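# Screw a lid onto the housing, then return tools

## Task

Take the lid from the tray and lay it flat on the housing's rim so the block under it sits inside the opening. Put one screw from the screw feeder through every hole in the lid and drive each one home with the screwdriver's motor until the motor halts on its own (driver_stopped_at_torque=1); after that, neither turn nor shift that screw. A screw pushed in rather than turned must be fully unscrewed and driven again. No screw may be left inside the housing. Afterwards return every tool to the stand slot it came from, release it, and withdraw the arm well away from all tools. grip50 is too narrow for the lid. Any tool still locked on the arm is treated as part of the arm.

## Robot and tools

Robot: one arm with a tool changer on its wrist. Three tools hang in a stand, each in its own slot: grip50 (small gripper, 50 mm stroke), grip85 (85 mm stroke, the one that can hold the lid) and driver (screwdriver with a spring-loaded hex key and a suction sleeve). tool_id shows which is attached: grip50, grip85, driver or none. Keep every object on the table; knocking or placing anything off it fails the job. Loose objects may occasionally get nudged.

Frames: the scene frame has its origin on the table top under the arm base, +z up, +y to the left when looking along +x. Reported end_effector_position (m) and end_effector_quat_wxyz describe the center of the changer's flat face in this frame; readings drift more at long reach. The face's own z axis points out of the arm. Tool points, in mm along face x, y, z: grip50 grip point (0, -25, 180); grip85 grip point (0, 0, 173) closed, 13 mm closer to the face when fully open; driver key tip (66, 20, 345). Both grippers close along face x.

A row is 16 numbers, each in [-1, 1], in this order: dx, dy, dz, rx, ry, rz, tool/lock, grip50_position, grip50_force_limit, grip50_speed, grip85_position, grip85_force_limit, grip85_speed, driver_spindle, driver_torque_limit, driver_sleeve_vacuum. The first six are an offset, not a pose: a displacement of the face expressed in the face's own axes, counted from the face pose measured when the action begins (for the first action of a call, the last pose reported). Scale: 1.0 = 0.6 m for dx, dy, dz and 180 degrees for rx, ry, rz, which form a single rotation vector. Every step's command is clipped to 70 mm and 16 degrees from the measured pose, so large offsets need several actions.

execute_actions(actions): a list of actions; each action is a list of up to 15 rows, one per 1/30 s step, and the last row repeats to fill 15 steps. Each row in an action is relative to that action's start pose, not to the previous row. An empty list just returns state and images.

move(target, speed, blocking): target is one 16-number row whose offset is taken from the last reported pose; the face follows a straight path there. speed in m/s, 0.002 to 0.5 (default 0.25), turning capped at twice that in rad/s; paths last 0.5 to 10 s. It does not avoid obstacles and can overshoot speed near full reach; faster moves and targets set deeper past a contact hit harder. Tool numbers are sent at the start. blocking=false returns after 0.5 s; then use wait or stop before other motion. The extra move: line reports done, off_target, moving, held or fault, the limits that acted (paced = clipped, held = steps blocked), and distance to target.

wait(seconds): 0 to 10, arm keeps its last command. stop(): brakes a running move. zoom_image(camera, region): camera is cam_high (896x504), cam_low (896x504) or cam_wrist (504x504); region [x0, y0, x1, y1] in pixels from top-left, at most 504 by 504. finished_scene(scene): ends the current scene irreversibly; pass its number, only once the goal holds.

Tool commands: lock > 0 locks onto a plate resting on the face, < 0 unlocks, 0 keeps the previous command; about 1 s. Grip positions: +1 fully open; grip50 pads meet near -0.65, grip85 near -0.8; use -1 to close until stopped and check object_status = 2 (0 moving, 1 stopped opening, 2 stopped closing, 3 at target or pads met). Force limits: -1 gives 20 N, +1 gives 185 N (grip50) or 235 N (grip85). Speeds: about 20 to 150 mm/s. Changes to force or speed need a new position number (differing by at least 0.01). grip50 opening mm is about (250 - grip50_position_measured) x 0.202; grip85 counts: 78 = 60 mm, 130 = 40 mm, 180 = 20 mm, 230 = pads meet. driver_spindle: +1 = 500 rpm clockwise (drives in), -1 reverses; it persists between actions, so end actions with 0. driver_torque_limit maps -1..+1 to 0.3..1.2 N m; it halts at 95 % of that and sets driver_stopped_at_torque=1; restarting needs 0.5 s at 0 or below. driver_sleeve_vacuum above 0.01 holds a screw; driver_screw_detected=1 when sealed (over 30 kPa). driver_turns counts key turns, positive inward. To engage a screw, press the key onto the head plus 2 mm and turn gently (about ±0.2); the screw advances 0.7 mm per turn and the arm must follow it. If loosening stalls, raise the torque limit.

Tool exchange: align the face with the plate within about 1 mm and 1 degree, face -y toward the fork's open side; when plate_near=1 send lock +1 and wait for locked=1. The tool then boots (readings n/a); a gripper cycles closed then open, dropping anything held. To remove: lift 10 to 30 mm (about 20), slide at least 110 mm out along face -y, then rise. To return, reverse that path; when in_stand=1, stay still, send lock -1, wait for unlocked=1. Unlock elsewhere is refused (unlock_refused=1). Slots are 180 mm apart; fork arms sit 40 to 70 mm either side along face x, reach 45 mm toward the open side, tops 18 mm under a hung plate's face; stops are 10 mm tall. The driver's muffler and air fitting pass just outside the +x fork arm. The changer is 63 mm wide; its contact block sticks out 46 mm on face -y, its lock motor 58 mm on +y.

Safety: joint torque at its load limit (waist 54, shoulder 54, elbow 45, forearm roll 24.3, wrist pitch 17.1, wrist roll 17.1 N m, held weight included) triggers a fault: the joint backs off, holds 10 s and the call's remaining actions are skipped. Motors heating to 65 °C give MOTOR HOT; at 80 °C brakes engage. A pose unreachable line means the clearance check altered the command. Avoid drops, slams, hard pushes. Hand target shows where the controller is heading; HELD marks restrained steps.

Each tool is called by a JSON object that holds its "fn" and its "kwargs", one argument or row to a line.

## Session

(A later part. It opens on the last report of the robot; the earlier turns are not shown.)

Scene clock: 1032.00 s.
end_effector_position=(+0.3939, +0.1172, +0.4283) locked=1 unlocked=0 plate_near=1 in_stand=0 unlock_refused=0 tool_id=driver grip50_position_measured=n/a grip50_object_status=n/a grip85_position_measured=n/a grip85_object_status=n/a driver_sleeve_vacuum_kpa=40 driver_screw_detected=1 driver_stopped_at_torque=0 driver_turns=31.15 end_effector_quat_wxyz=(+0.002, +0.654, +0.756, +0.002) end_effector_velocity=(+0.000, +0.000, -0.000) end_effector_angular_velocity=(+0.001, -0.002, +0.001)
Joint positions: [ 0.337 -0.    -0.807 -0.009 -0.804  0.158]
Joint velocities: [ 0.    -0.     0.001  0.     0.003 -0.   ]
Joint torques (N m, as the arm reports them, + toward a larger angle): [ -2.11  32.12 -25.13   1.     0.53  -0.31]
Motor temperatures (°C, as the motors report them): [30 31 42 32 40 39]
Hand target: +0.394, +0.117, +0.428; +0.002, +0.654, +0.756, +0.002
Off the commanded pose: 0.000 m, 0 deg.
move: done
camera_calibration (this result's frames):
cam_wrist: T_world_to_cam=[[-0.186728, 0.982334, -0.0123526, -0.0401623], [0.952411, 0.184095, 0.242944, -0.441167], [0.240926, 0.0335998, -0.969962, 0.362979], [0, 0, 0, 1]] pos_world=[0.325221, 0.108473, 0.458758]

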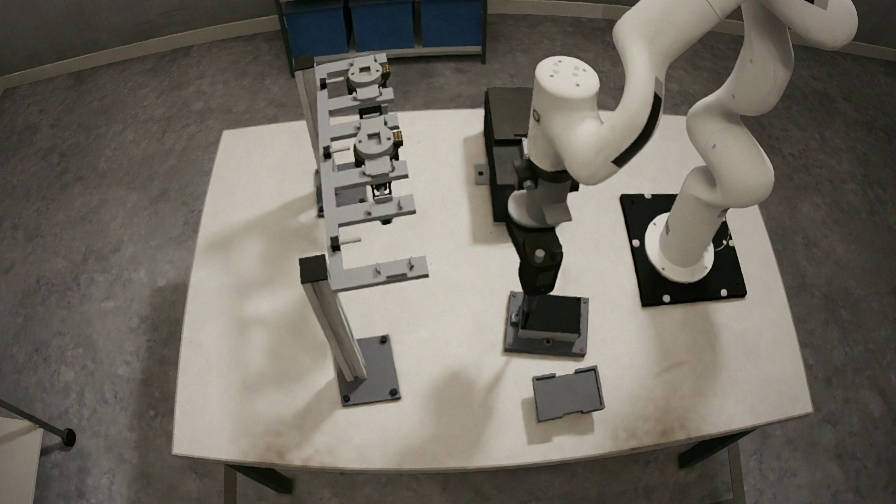

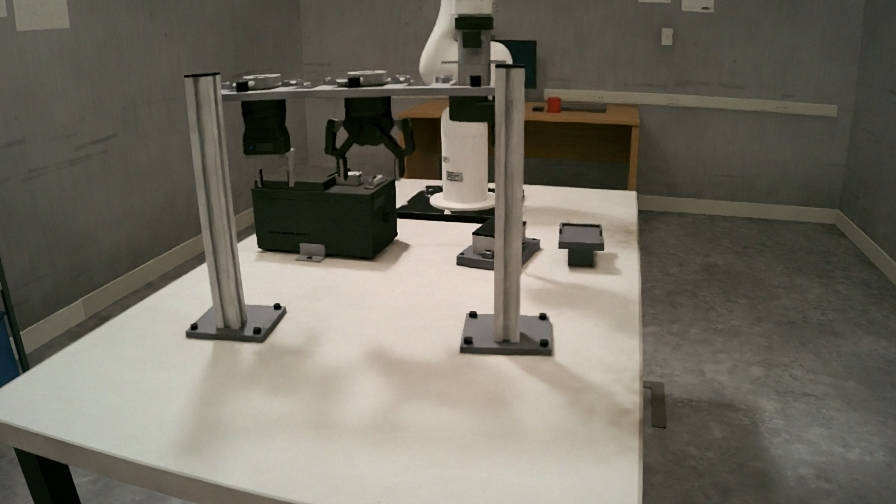

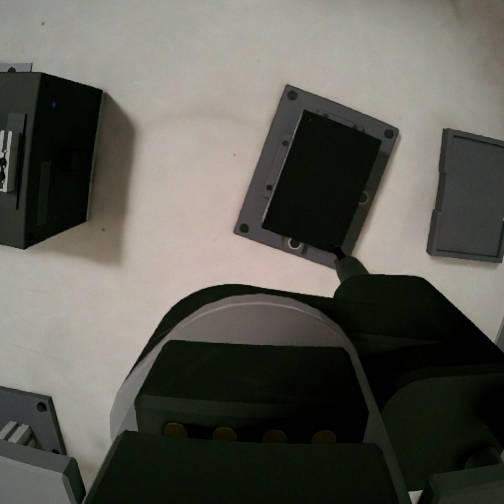

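{"fn": "execute_actions", "kwargs": {
  "actions": [
    [[0,0,0.004,0,0,0,0,0,0,0,0,0,0,0,-0.5,1]],
    [[0,0,0.004,0,0,0,0,0,0,0,0,0,0,0,-0.5,1]]
  ]
}}

{"fn": "zoom_image", "kwargs": {
  "camera": "cam_high",
  "region": [500,280,560,340]
}}

Scene clock: 1041.97 s.
end_effector_position=(+0.3939, +0.1172, +0.4235) locked=1 unlocked=0 plate_near=1 in_stand=0 unlock_refused=0 tool_id=driver grip50_position_measured=n/a grip50_object_status=n/a grip85_position_measured=n/a grip85_object_status=n/a driver_sleeve_vacuum_kpa=30 driver_screw_detected=0 driver_stopped_at_torque=0 driver_turns=31.15 end_effector_quat_wxyz=(+0.002, +0.654, +0.756, +0.002) end_effector_velocity=(-0.000, -0.000, -0.000) end_effector_angular_velocity=(-0.001, +0.001, -0.000)
Joint positions: [ 0.337 -0.006 -0.801 -0.009 -0.792  0.159]
Joint velocities: [ 0.    -0.    -0.    -0.    -0.001  0.   ]
Joint torques (N m, as the arm reports them, + toward a larger angle): [ -0.92  31.66 -25.52   0.55   0.57  -0.25]
Motor temperatures (°C, as the motors report them): [30 31 42 32 40 39]
Hand target: +0.394, +0.117, +0.424; +0.002, +0.654, +0.756, +0.002
Off the commanded pose: 0.000 m, 0 deg.
Step readings (end_effector_position; steps 1 to 15: 1st action; 16 to 30: 2nd action):
0: (+0.3939, +0.1172, +0.4282)
1: (+0.3939, +0.1172, +0.4282)
2: (+0.3939, +0.1172, +0.4280)
4: (+0.3940, +0.1172, +0.4269)
8: (+0.3939, +0.1171, +0.4259)
15: (+0.3939, +0.1172, +0.4259)
16: (+0.3939, +0.1172, +0.4259)
17: (+0.3940, +0.1172, +0.4257)
19: (+0.3940, +0.1172, +0.4245)
23: (+0.3939, +0.1172, +0.4236)
30: end_effector_position above
camera_calibration (this result's frames):
cam_wrist: T_world_to_cam=[[-0.186714, 0.982337, -0.0123592, -0.0402152], [0.9524, 0.184081, 0.242998, -0.44006], [0.240981, 0.0336004, -0.969948, 0.358324], [0, 0, 0, 1]] pos_world=[0.325256, 0.108472, 0.453992]

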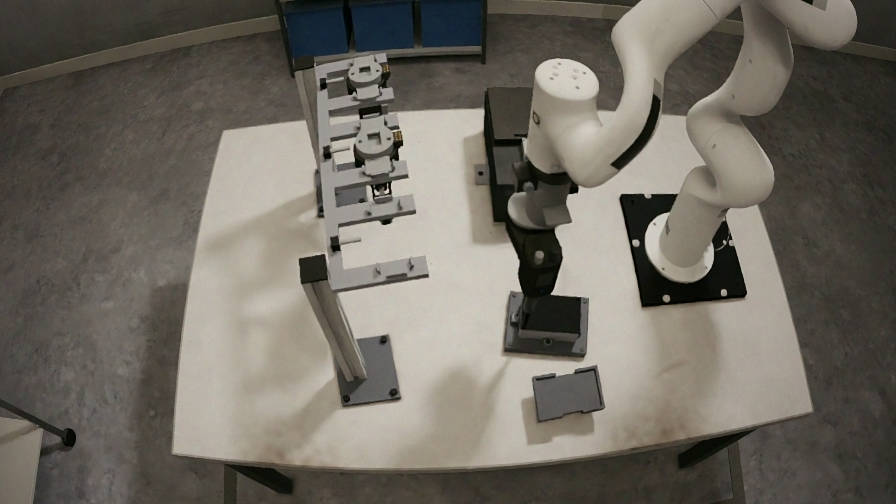

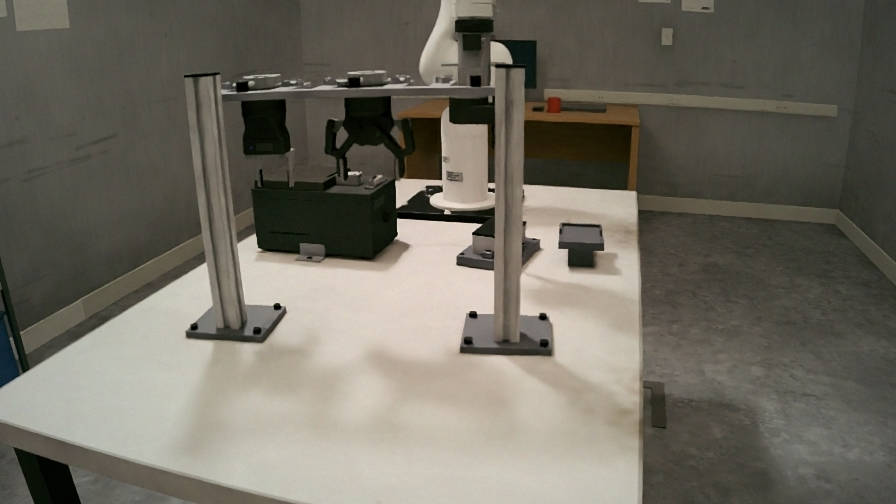

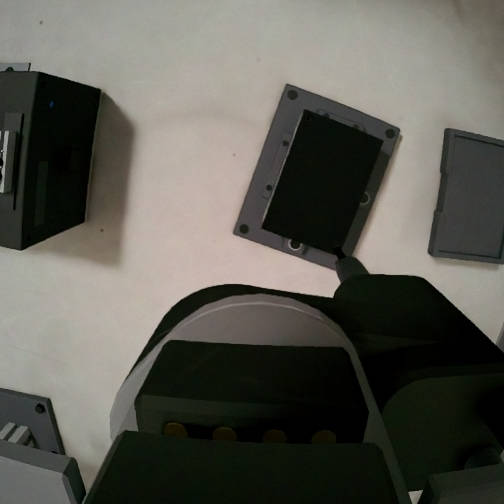

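Region (500, 280, 560, 340) of cam_high's 896x504 image, scaled by 8.400, with more detail than that image has.

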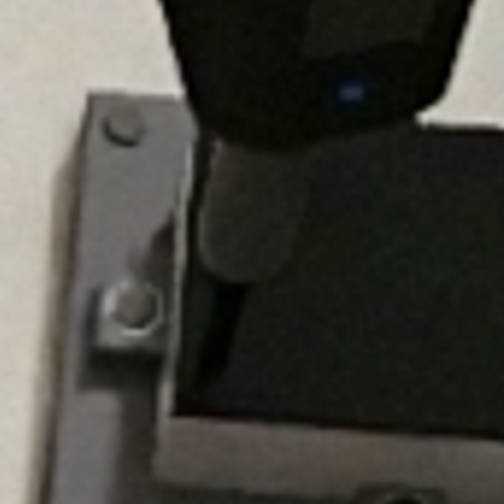

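{"fn": "execute_actions", "kwargs": {
  "actions": [
    [[0,0,-0.006,0,0,0,0,0,0,0,0,0,0,0,-0.5,1]]
  ]
}}

{"fn": "zoom_image", "kwargs": {
  "camera": "cam_wrist",
  "region": [310,220,360,270]
}}

Scene clock: 1050.17 s.
end_effector_position=(+0.3939, +0.1172, +0.4271) locked=1 unlocked=0 plate_near=1 in_stand=0 unlock_refused=0 tool_id=driver grip50_position_measured=n/a grip50_object_status=n/a grip85_position_measured=n/a grip85_object_status=n/a driver_sleeve_vacuum_kpa=39 driver_screw_detected=1 driver_stopped_at_torque=0 driver_turns=31.15 end_effector_quat_wxyz=(+0.002, +0.654, +0.756, +0.002) end_effector_velocity=(-0.000, -0.000, +0.000) end_effector_angular_velocity=(-0.000, +0.000, -0.000)
Joint positions: [ 0.337 -0.001 -0.806 -0.009 -0.801  0.158]
Joint velocities: [-0.     0.    -0.    -0.001 -0.001  0.   ]
Joint torques (N m, as the arm reports them, + toward a larger angle): [ -1.53  32.15 -24.95   0.71   0.55  -0.15]
Motor temperatures (°C, as the motors report them): [30 31 42 32 40 39]
Hand target: +0.394, +0.117, +0.427; +0.002, +0.654, +0.756, +0.002
Off the commanded pose: 0.000 m, 0 deg.
Step readings (end_effector_position):
0: (+0.3939, +0.1172, +0.4235)
1: (+0.3939, +0.1172, +0.4235)
2: (+0.3939, +0.1172, +0.4239)
4: (+0.3939, +0.1172, +0.4257)
8: (+0.3940, +0.1172, +0.4271)
15: end_effector_position above
camera_calibration (this result's frames):
cam_wrist: T_world_to_cam=[[-0.186733, 0.982333, -0.012363, -0.0401674], [0.952425, 0.184104, 0.242885, -0.440851], [0.24087, 0.0335798, -0.969976, 0.361848], [0, 0, 0, 1]] pos_world=[0.325218, 0.10847, 0.457564]

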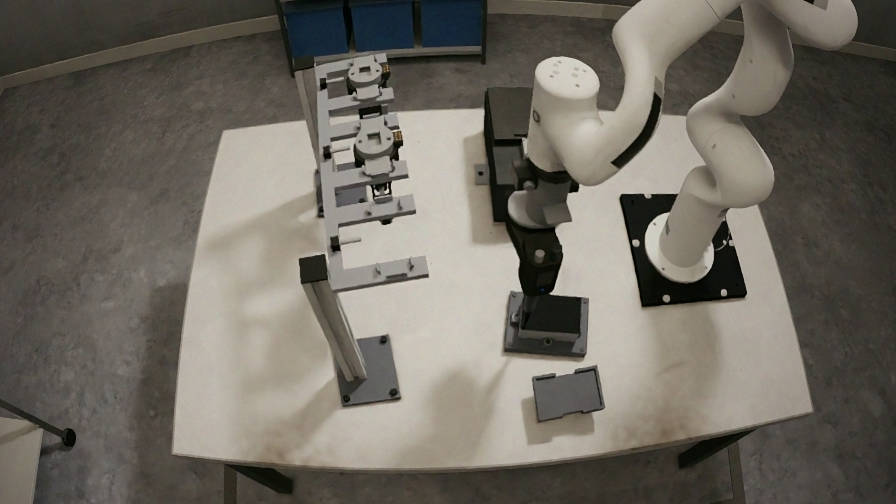

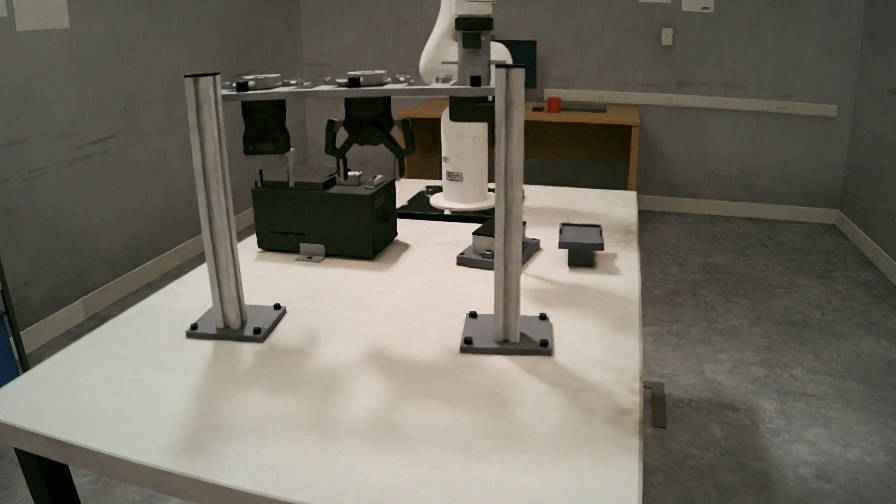

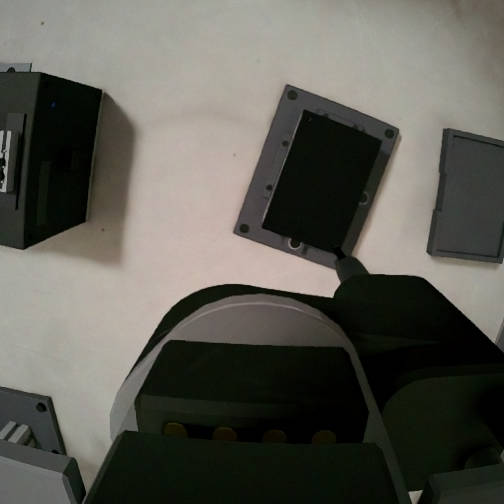

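Region (310, 220, 360, 270) of cam_wrist's 504x504 image, scaled by 10.080, with more detail than that image has.

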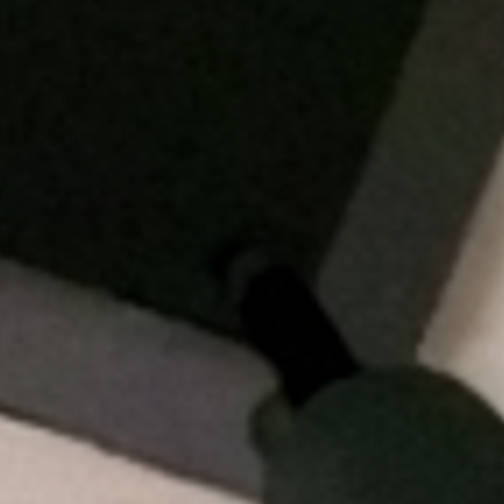

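{"fn": "move", "kwargs": {
  "target": [0,0,-0.017,0,0,0,0,0,0,0,0,0,0,0,-0.5,1],
  "speed": 0.03
}}

{"fn": "zoom_image", "kwargs": {
  "camera": "cam_wrist",
  "region": [322,232,347,257]
}}

Scene clock: 1062.23 s.
end_effector_position=(+0.3938, +0.1172, +0.4372) locked=1 unlocked=0 plate_near=1 in_stand=0 unlock_refused=0 tool_id=driver grip50_position_measured=n/a grip50_object_status=n/a grip85_position_measured=n/a grip85_object_status=n/a driver_sleeve_vacuum_kpa=39 driver_screw_detected=1 driver_stopped_at_torque=0 driver_turns=31.15 end_effector_quat_wxyz=(+0.002, +0.654, +0.756, +0.002) end_effector_velocity=(-0.001, -0.001, +0.001) end_effector_angular_velocity=(-0.001, +0.003, -0.000)
Joint positions: [ 0.337  0.01  -0.819 -0.009 -0.826  0.158]
Joint velocities: [-0.001  0.001 -0.    -0.    -0.005 -0.001]
Joint torques (N m, as the arm reports them, + toward a larger angle): [ -1.36  32.53 -25.79   0.52   0.65  -0.21]
Motor temperatures (°C, as the motors report them): [30 31 42 32 40 39]
Hand target: +0.394, +0.117, +0.437; +0.002, +0.654, +0.756, +0.002
Off the commanded pose: 0.000 m, 0 deg.
move: done
camera_calibration (this result's frames):
cam_wrist: T_world_to_cam=[[-0.186764, 0.982327, -0.012335, -0.0400631], [0.95242, 0.184127, 0.242885, -0.443256], [0.240864, 0.033614, -0.969977, 0.371676], [0, 0, 0, 1]] pos_world=[0.325161, 0.108477, 0.467684]

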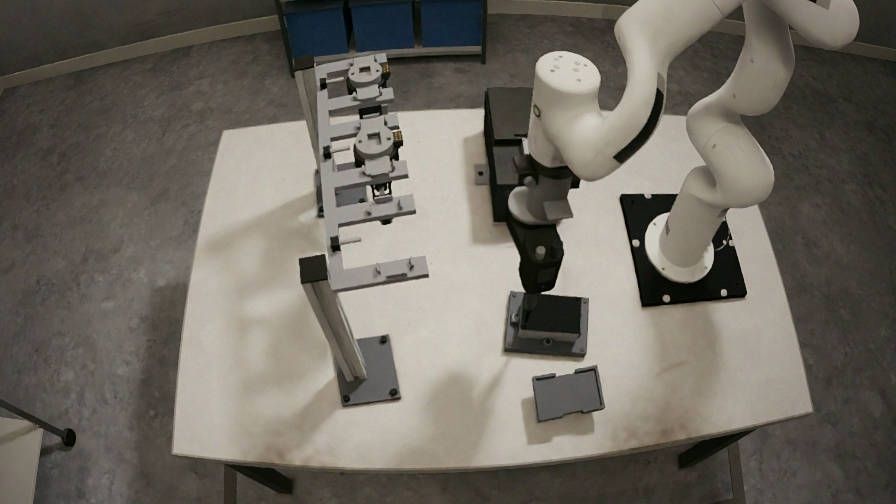

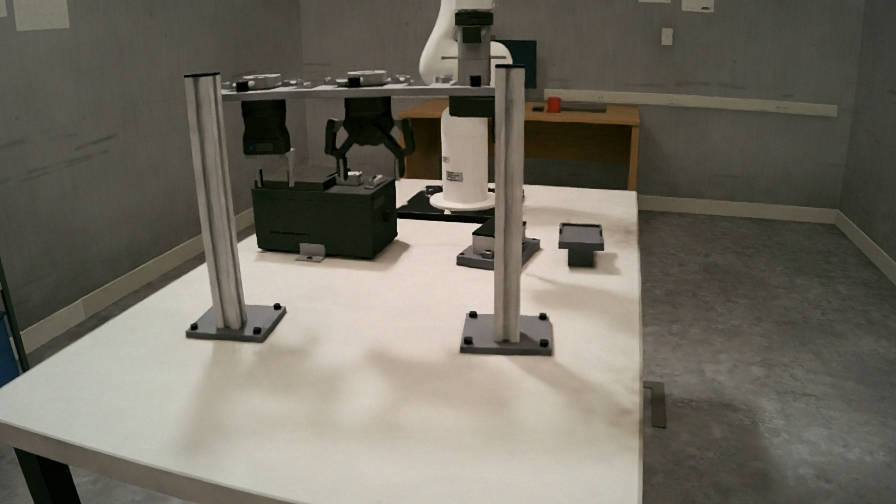

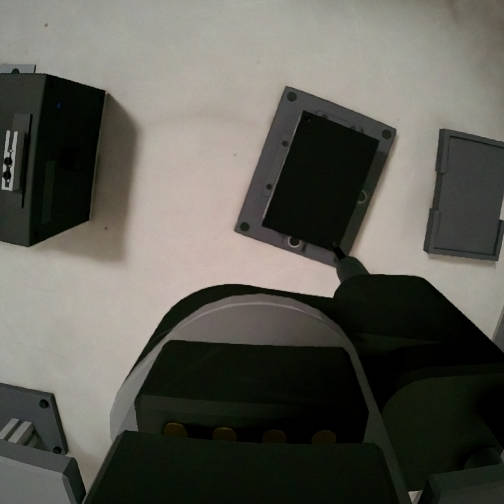

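Region (322, 232, 347, 257) of cam_wrist's 504x504 image, scaled by 20.160, with more detail than that image has.

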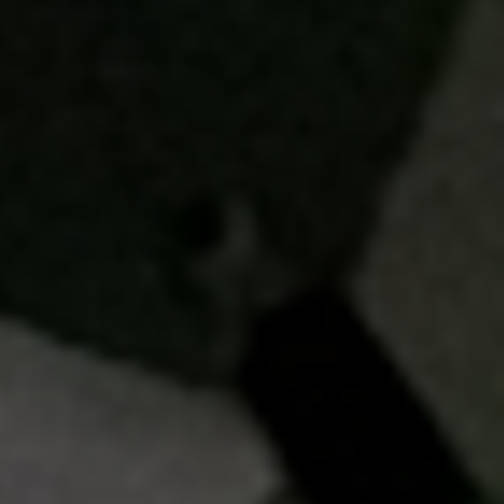

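{"fn": "execute_actions", "kwargs": {
  "actions": [
    [[0,-0.0005,0.018,0,0,0,0,0,0,0,0,0,0,0,-0.5,1]],
    [[0,0,0.0025,0,0,0,0,0,0,0,0,0,0,0,-0.5,1]],
    [[0,0,0.0025,0,0,0,0,0,0,0,0,0,0,0,-0.5,1]]
  ]
}}

Scene clock: 1097.17 s.
end_effector_position=(+0.3937, +0.1171, +0.4236) locked=1 unlocked=0 plate_near=1 in_stand=0 unlock_refused=0 tool_id=driver grip50_position_measured=n/a grip50_object_status=n/a grip85_position_measured=n/a grip85_object_status=n/a driver_sleeve_vacuum_kpa=30 driver_screw_detected=0 driver_stopped_at_torque=0 driver_turns=31.15 end_effector_quat_wxyz=(+0.002, +0.654, +0.756, +0.002) end_effector_velocity=(-0.000, +0.000, +0.000) end_effector_angular_velocity=(-0.000, -0.001, +0.001)
Joint positions: [ 0.337 -0.005 -0.8   -0.009 -0.792  0.159]
Joint velocities: [ 0.001  0.     0.    -0.001  0.001  0.   ]
Joint torques (N m, as the arm reports them, + toward a larger angle): [ -2.4   31.85 -24.49   0.8    0.5   -0.21]
Motor temperatures (°C, as the motors report them): [30 31 42 32 40 39]
Hand target: +0.394, +0.117, +0.424; +0.002, +0.654, +0.756, +0.002
Off the commanded pose: 0.000 m, 0 deg.
Step readings (end_effector_position; steps 1 to 15: 1st action; 16 to 30: 2nd action; 31 to 45: 3rd action):
0: (+0.3938, +0.1172, +0.4373)
1: (+0.3938, +0.1172, +0.4373)
2: (+0.3939, +0.1172, +0.4365)
4: (+0.3939, +0.1172, +0.4314)
8: (+0.3932, +0.1170, +0.4265)
15: (+0.3936, +0.1171, +0.4265)
16: (+0.3936, +0.1171, +0.4265)
17: (+0.3937, +0.1171, +0.4263)
19: (+0.3937, +0.1171, +0.4256)
23: (+0.3936, +0.1171, +0.4251)
30: (+0.3937, +0.1171, +0.4250)
31: (+0.3937, +0.1171, +0.4250)
32: (+0.3937, +0.1171, +0.4249)
34: (+0.3937, +0.1171, +0.4242)
38: (+0.3937, +0.1171, +0.4236)
45: end_effector_position above
camera_calibration (this result's frames):
cam_wrist: T_world_to_cam=[[-0.186708, 0.982338, -0.0123353, -0.0402445], [0.952355, 0.184063, 0.243186, -0.439867], [0.241162, 0.0336573, -0.969901, 0.358305], [0, 0, 0, 1]] pos_world=[0.324986, 0.108438, 0.453994]

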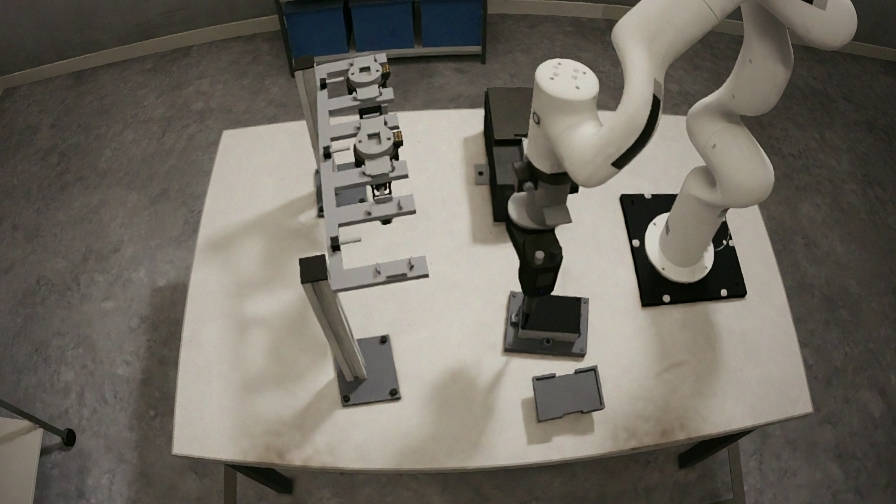

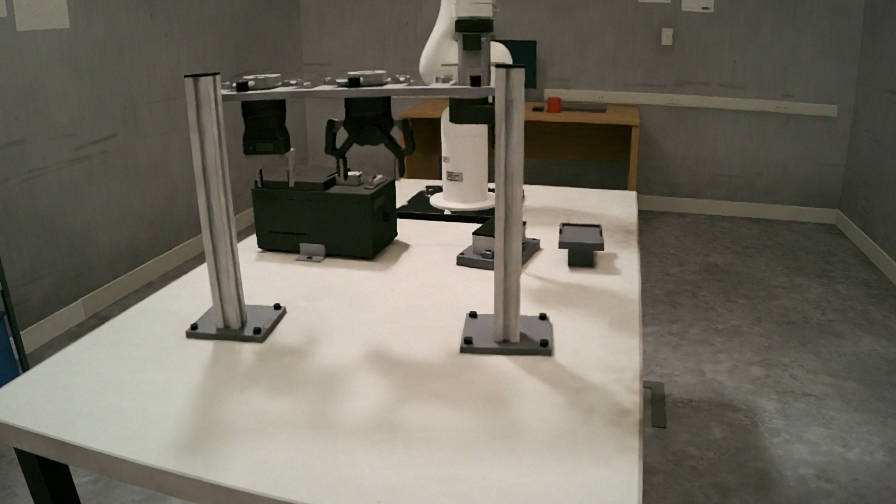

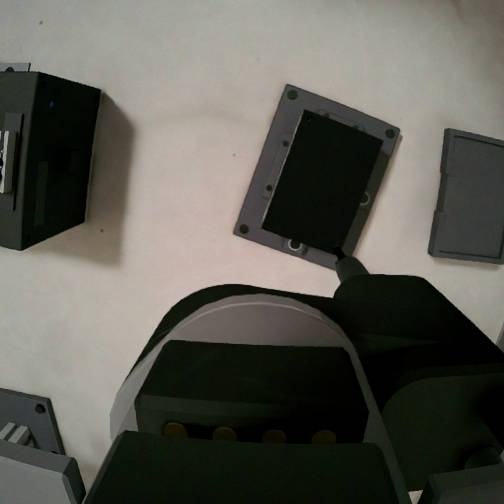

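{"fn": "zoom_image", "kwargs": {
  "camera": "cam_wrist",
  "region": [322,232,347,257]
}}

{"fn": "zoom_image", "kwargs": {
  "camera": "cam_high",
  "region": [512,305,542,335]
}}

Region (322, 232, 347, 257) of cam_wrist's 504x504 image, scaled by 20.160, with more detail than that image has.

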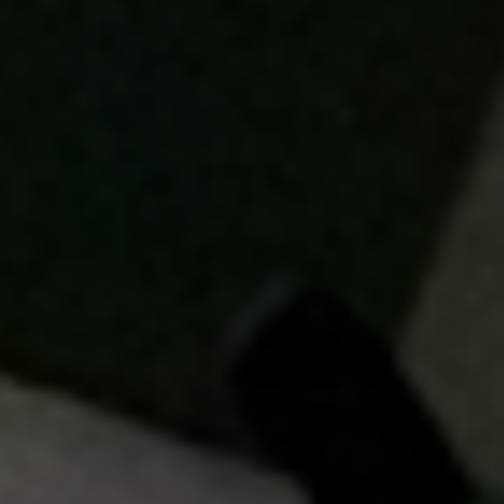

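Region (512, 305, 542, 335) of cam_high's 896x504 image, scaled by 16.800, with more detail than that image has.

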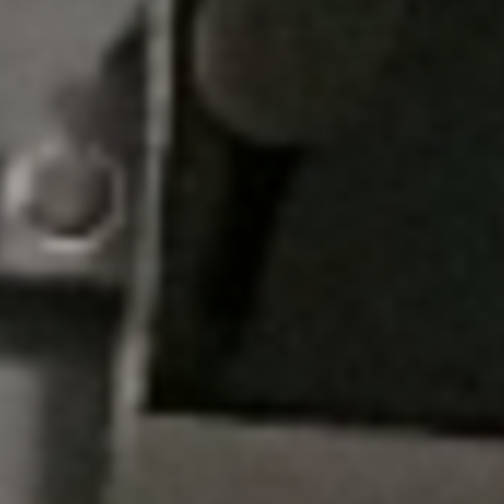

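{"fn": "execute_actions", "kwargs": {
  "actions": [
    [[0,0,-0.003,0,0,0,0,0,0,0,0,0,0,0,-0.5,1]],
    [[0.0008,0,0,0,0,0,0,0,0,0,0,0,0,0,-0.5,1]],
    [[0,0,0.003,0,0,0,0,0,0,0,0,0,0,0,-0.5,1]]
  ]
}}

Scene clock: 1117.93 s.
end_effector_position=(+0.3936, +0.1176, +0.4236) locked=1 unlocked=0 plate_near=1 in_stand=0 unlock_refused=0 tool_id=driver grip50_position_measured=n/a grip50_object_status=n/a grip85_position_measured=n/a grip85_object_status=n/a driver_sleeve_vacuum_kpa=28 driver_screw_detected=0 driver_stopped_at_torque=0 driver_turns=31.15 end_effector_quat_wxyz=(+0.002, +0.654, +0.756, +0.002) end_effector_velocity=(-0.000, -0.000, +0.000) end_effector_angular_velocity=(-0.000, +0.001, +0.000)
Joint positions: [ 0.338 -0.005 -0.801 -0.009 -0.792  0.16 ]
Joint velocities: [-0.001  0.     0.     0.    -0.001 -0.001]
Joint torques (N m, as the arm reports them, + toward a larger angle): [ -1.24  32.03 -24.82   0.49   0.33  -0.41]
Motor temperatures (°C, as the motors report them): [30 31 42 32 40 39]
Hand target: +0.394, +0.118, +0.424; +0.002, +0.654, +0.756, +0.002
Off the commanded pose: 0.000 m, 0 deg.
Step readings (end_effector_position; steps 1 to 15: 1st action; 16 to 30: 2nd action; 31 to 45: 3rd action):
0: (+0.3937, +0.1171, +0.4235)
1: (+0.3937, +0.1171, +0.4236)
2: (+0.3936, +0.1171, +0.4237)
4: (+0.3937, +0.1171, +0.4247)
8: (+0.3936, +0.1171, +0.4253)
15: (+0.3936, +0.1171, +0.4253)
16: (+0.3936, +0.1171, +0.4253)
17: (+0.3936, +0.1172, +0.4253)
19: (+0.3936, +0.1174, +0.4253)
23: (+0.3936, +0.1176, +0.4253)
30: (+0.3936, +0.1176, +0.4253)
31: (+0.3936, +0.1176, +0.4253)
32: (+0.3936, +0.1176, +0.4251)
34: (+0.3936, +0.1176, +0.4243)
38: (+0.3936, +0.1176, +0.4236)
45: end_effector_position above
camera_calibration (this result's frames):
cam_wrist: T_world_to_cam=[[-0.186702, 0.982339, -0.0123468, -0.0407133], [0.952354, 0.18406, 0.243196, -0.439895], [0.241173, 0.0336466, -0.969899, 0.358302], [0, 0, 0, 1]] pos_world=[0.324921, 0.108906, 0.453995]

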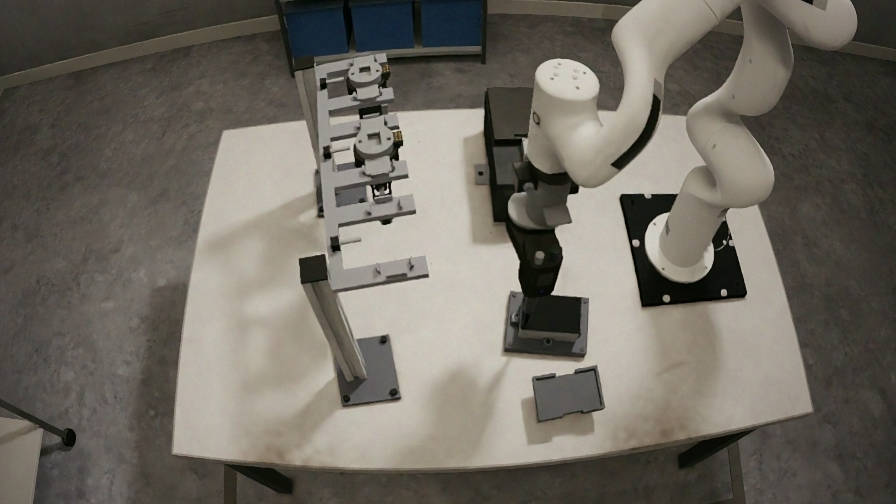

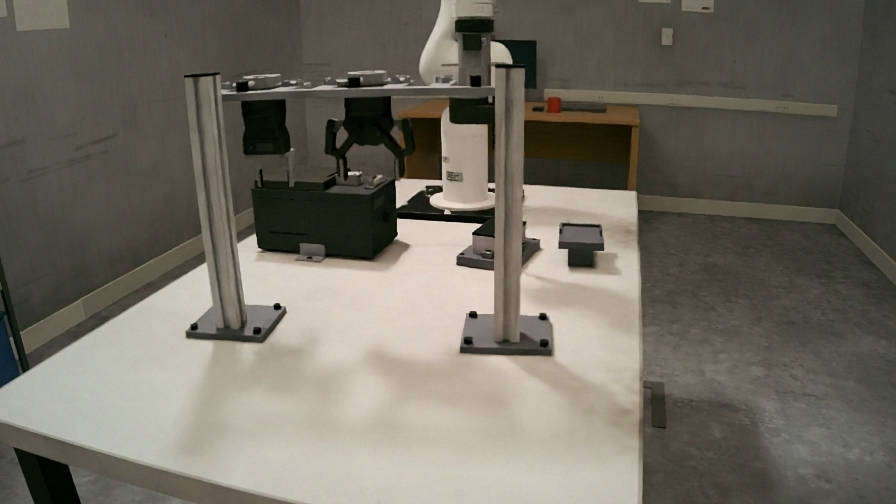

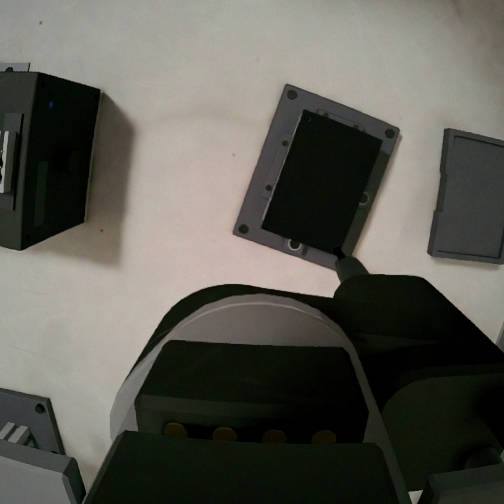

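{"fn": "execute_actions", "kwargs": {
  "actions": [
    [[0,0,-0.003,0,0,0,0,0,0,0,0,0,0,0,-0.5,1]],
    [[-0.0016,0,0,0,0,0,0,0,0,0,0,0,0,0,-0.5,1]],
    [[0,0,0.003,0,0,0,0,0,0,0,0,0,0,0,-0.5,1]]
  ]
}}

Scene clock: 1130.63 s.
end_effector_position=(+0.3937, +0.1167, +0.4236) locked=1 unlocked=0 plate_near=1 in_stand=0 unlock_refused=0 tool_id=driver grip50_position_measured=n/a grip50_object_status=n/a grip85_position_measured=n/a grip85_object_status=n/a driver_sleeve_vacuum_kpa=29 driver_screw_detected=0 driver_stopped_at_torque=0 driver_turns=31.15 end_effector_quat_wxyz=(+0.002, +0.654, +0.756, +0.002) end_effector_velocity=(+0.000, -0.000, +0.000) end_effector_angular_velocity=(+0.000, -0.000, -0.001)
Joint positions: [ 0.336 -0.005 -0.8   -0.009 -0.792  0.158]
Joint velocities: [-0.001 -0.    -0.001  0.    -0.     0.001]
Joint torques (N m, as the arm reports them, + toward a larger angle): [ -2.16  31.58 -24.86   0.44   0.38  -0.28]
Motor temperatures (°C, as the motors report them): [30 31 42 32 40 39]
Hand target: +0.394, +0.117, +0.424; +0.002, +0.654, +0.756, +0.002
Off the commanded pose: 0.000 m, 0 deg.
Step readings (end_effector_position; steps 1 to 15: 1st action; 16 to 30: 2nd action; 31 to 45: 3rd action):
0: (+0.3936, +0.1176, +0.4235)
1: (+0.3936, +0.1176, +0.4235)
2: (+0.3936, +0.1176, +0.4237)
4: (+0.3936, +0.1176, +0.4246)
8: (+0.3935, +0.1176, +0.4253)
15: (+0.3936, +0.1176, +0.4253)
16: (+0.3936, +0.1176, +0.4253)
17: (+0.3936, +0.1175, +0.4253)
19: (+0.3937, +0.1170, +0.4253)
23: (+0.3937, +0.1167, +0.4253)
30: (+0.3937, +0.1167, +0.4253)
31: (+0.3937, +0.1167, +0.4253)
32: (+0.3937, +0.1167, +0.4251)
34: (+0.3938, +0.1167, +0.4243)
38: (+0.3938, +0.1167, +0.4236)
45: end_effector_position above
camera_calibration (this result's frames):
cam_wrist: T_world_to_cam=[[-0.186715, 0.982337, -0.0123377, -0.0397639], [0.952357, 0.184071, 0.243176, -0.439841], [0.241152, 0.0336548, -0.969904, 0.358311], [0, 0, 0, 1]] pos_world=[0.325054, 0.107965, 0.453995]

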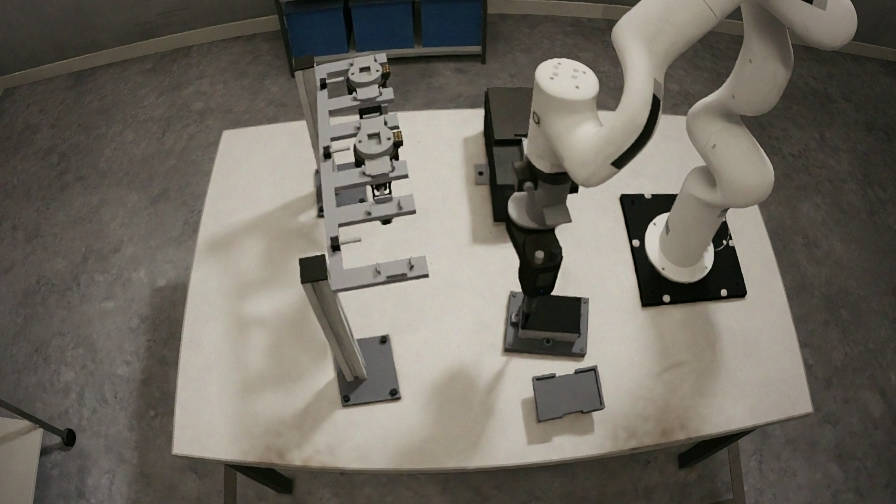

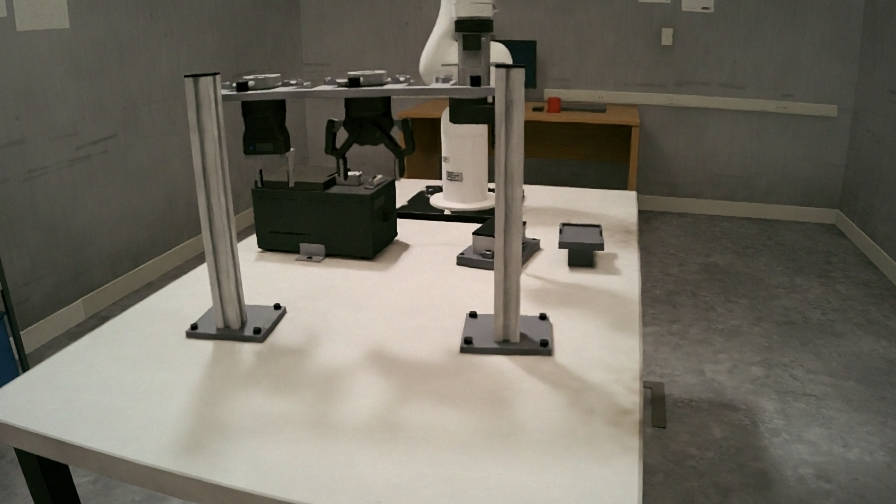

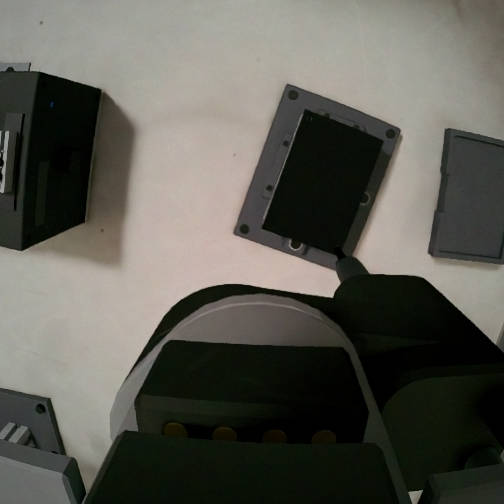

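{"fn": "execute_actions", "kwargs": {
  "actions": [
    [[0,0,-0.003,0,0,0,0,0,0,0,0,0,0,0,-0.5,1]],
    [[0.0007,-0.0008,0,0,0,0,0,0,0,0,0,0,0,0,-0.5,1]],
    [[0,0,0.003,0,0,0,0,0,0,0,0,0,0,0,-0.5,1]]
  ]
}}

Scene clock: 1145.40 s.
end_effector_position=(+0.3932, +0.1170, +0.4236) locked=1 unlocked=0 plate_near=1 in_stand=0 unlock_refused=0 tool_id=driver grip50_position_measured=n/a grip50_object_status=n/a grip85_position_measured=n/a grip85_object_status=n/a driver_sleeve_vacuum_kpa=40 driver_screw_detected=1 driver_stopped_at_torque=0 driver_turns=31.15 end_effector_quat_wxyz=(+0.002, +0.654, +0.756, +0.002) end_effector_velocity=(-0.000, +0.000, -0.001) end_effector_angular_velocity=(+0.000, +0.001, +0.000)
Joint positions: [ 0.337 -0.004 -0.799 -0.009 -0.792  0.159]
Joint velocities: [ 0.    -0.001  0.001  0.     0.001 -0.   ]
Joint torques (N m, as the arm reports them, + toward a larger angle): [ -1.82  30.17 -23.9    0.84   0.57  -0.34]
Motor temperatures (°C, as the motors report them): [30 31 42 32 40 39]
Hand target: +0.393, +0.117, +0.424; +0.002, +0.654, +0.756, +0.002
Off the commanded pose: 0.000 m, 0 deg.
Step readings (end_effector_position; steps 1 to 15: 1st action; 16 to 30: 2nd action; 31 to 45: 3rd action):
0: (+0.3937, +0.1167, +0.4235)
1: (+0.3937, +0.1167, +0.4235)
2: (+0.3937, +0.1166, +0.4237)
4: (+0.3937, +0.1166, +0.4246)
8: (+0.3936, +0.1166, +0.4252)
15: (+0.3937, +0.1167, +0.4253)
16: (+0.3937, +0.1167, +0.4253)
17: (+0.3936, +0.1167, +0.4253)
19: (+0.3934, +0.1169, +0.4253)
23: (+0.3932, +0.1170, +0.4253)
30: (+0.3932, +0.1170, +0.4253)
31: (+0.3932, +0.1170, +0.4253)
32: (+0.3932, +0.1170, +0.4251)
34: (+0.3933, +0.1170, +0.4244)
38: (+0.3933, +0.1170, +0.4238)
45: end_effector_position above
camera_calibration (this result's frames):
cam_wrist: T_world_to_cam=[[-0.186708, 0.982338, -0.0123162, -0.0402173], [0.95233, 0.184055, 0.243293, -0.439471], [0.241263, 0.0336958, -0.969875, 0.358413], [0, 0, 0, 1]] pos_world=[0.32454, 0.108317, 0.454041]

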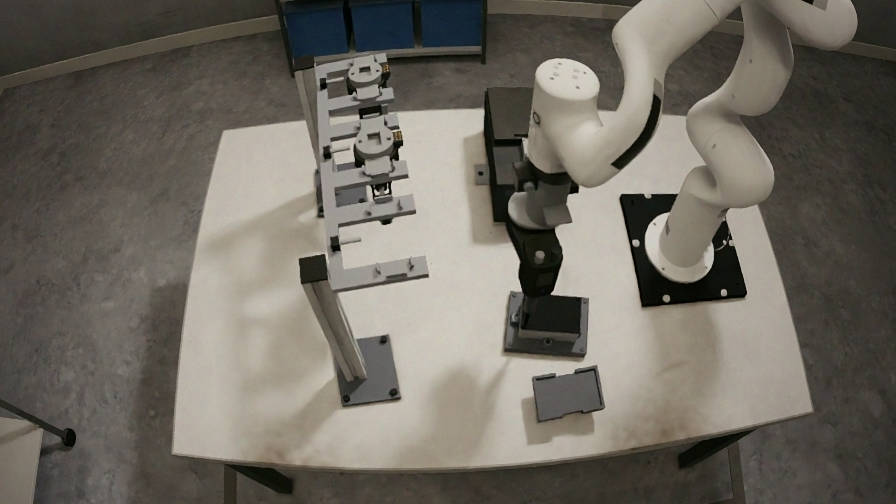

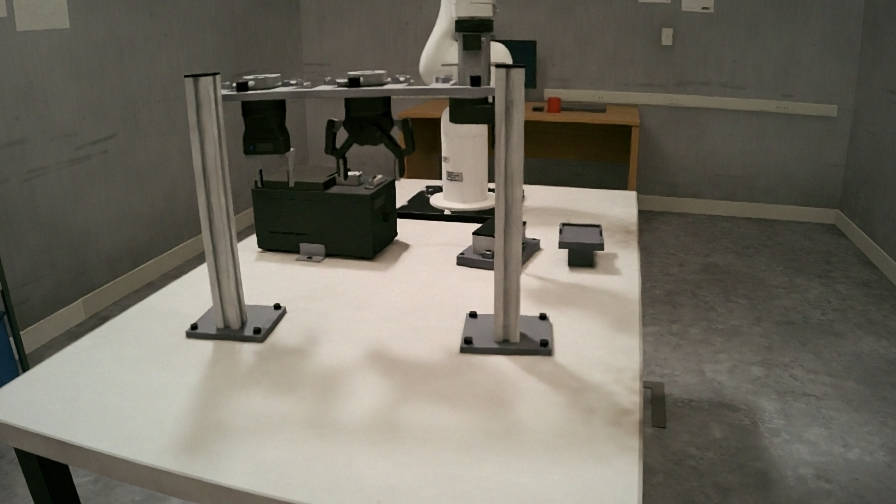

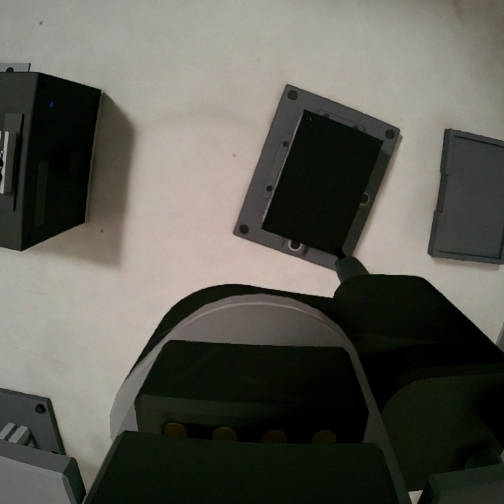

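{"fn": "execute_actions", "kwargs": {
  "actions": [
    [[0,0,0.003,0,0,0,0,0,0,0,0,0,0,0,-0.5,1]],
    [[0,0,0.003,0,0,0,0,0,0,0,0,0,0,0,-0.5,1]]
  ]
}}

Scene clock: 1154.00 s.
end_effector_position=(+0.3932, +0.1170, +0.4201) locked=1 unlocked=0 plate_near=1 in_stand=0 unlock_refused=0 tool_id=driver grip50_position_measured=n/a grip50_object_status=n/a grip85_position_measured=n/a grip85_object_status=n/a driver_sleeve_vacuum_kpa=40 driver_screw_detected=1 driver_stopped_at_torque=0 driver_turns=31.15 end_effector_quat_wxyz=(+0.002, +0.654, +0.756, +0.002) end_effector_velocity=(+0.000, -0.000, -0.000) end_effector_angular_velocity=(-0.001, +0.000, -0.000)
Joint positions: [ 0.337 -0.008 -0.795 -0.009 -0.783  0.159]
Joint velocities: [-0.001 -0.     0.    -0.001  0.001 -0.   ]
Joint torques (N m, as the arm reports them, + toward a larger angle): [ -1.21  28.02 -22.2    0.48   0.56  -0.33]
Motor temperatures (°C, as the motors report them): [30 31 42 32 40 39]
Hand target: +0.393, +0.117, +0.420; +0.002, +0.654, +0.756, +0.002
Off the commanded pose: 0.000 m, 0 deg.
Step readings (end_effector_position; steps 1 to 15: 1st action; 16 to 30: 2nd action):
0: (+0.3932, +0.1170, +0.4235)
1: (+0.3932, +0.1170, +0.4235)
2: (+0.3932, +0.1170, +0.4233)
4: (+0.3932, +0.1170, +0.4225)
8: (+0.3932, +0.1170, +0.4219)
15: (+0.3932, +0.1170, +0.4218)
16: (+0.3932, +0.1170, +0.4218)
17: (+0.3932, +0.1170, +0.4216)
19: (+0.3932, +0.1170, +0.4207)
23: (+0.3932, +0.1170, +0.4201)
30: end_effector_position above
camera_calibration (this result's frames):
cam_wrist: T_world_to_cam=[[-0.186719, 0.982336, -0.0123374, -0.0402386], [0.952352, 0.184074, 0.243191, -0.438573], [0.241166, 0.0336589, -0.9699, 0.355013], [0, 0, 0, 1]] pos_world=[0.324546, 0.108309, 0.450488]

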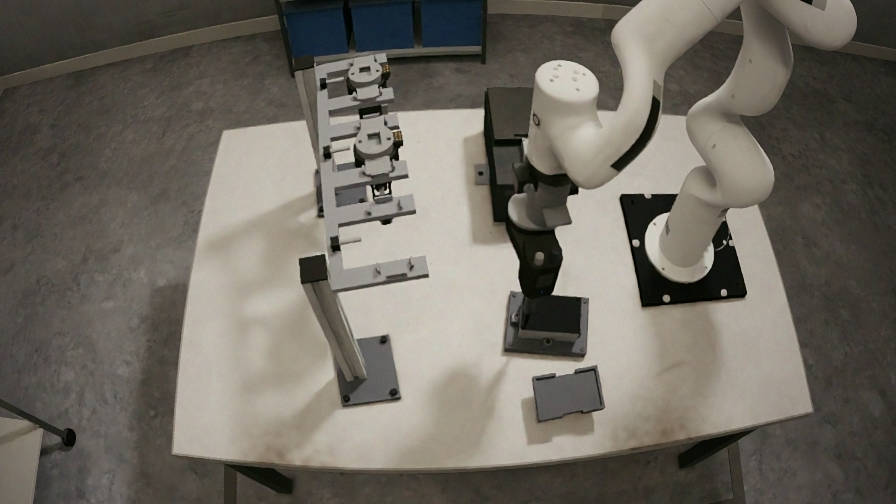

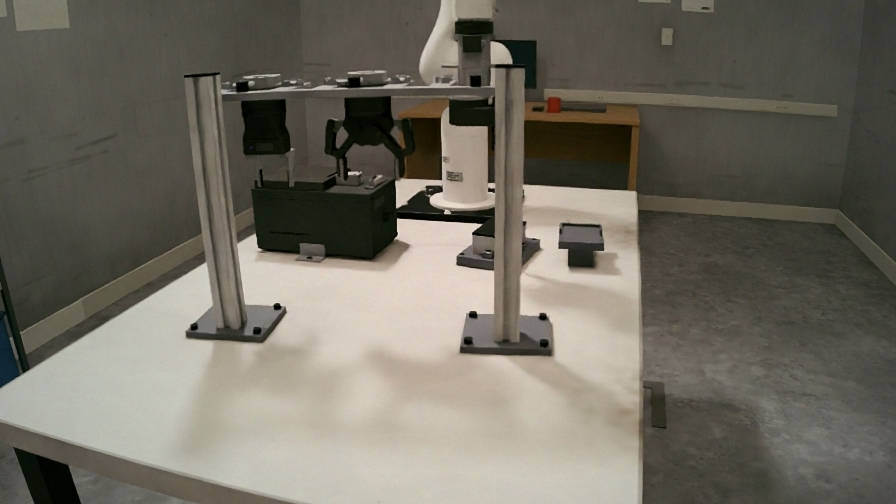

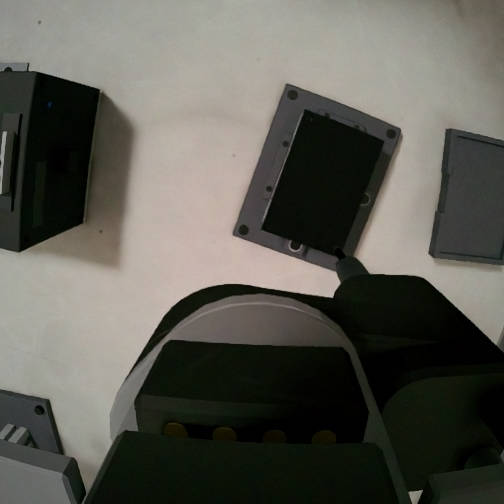

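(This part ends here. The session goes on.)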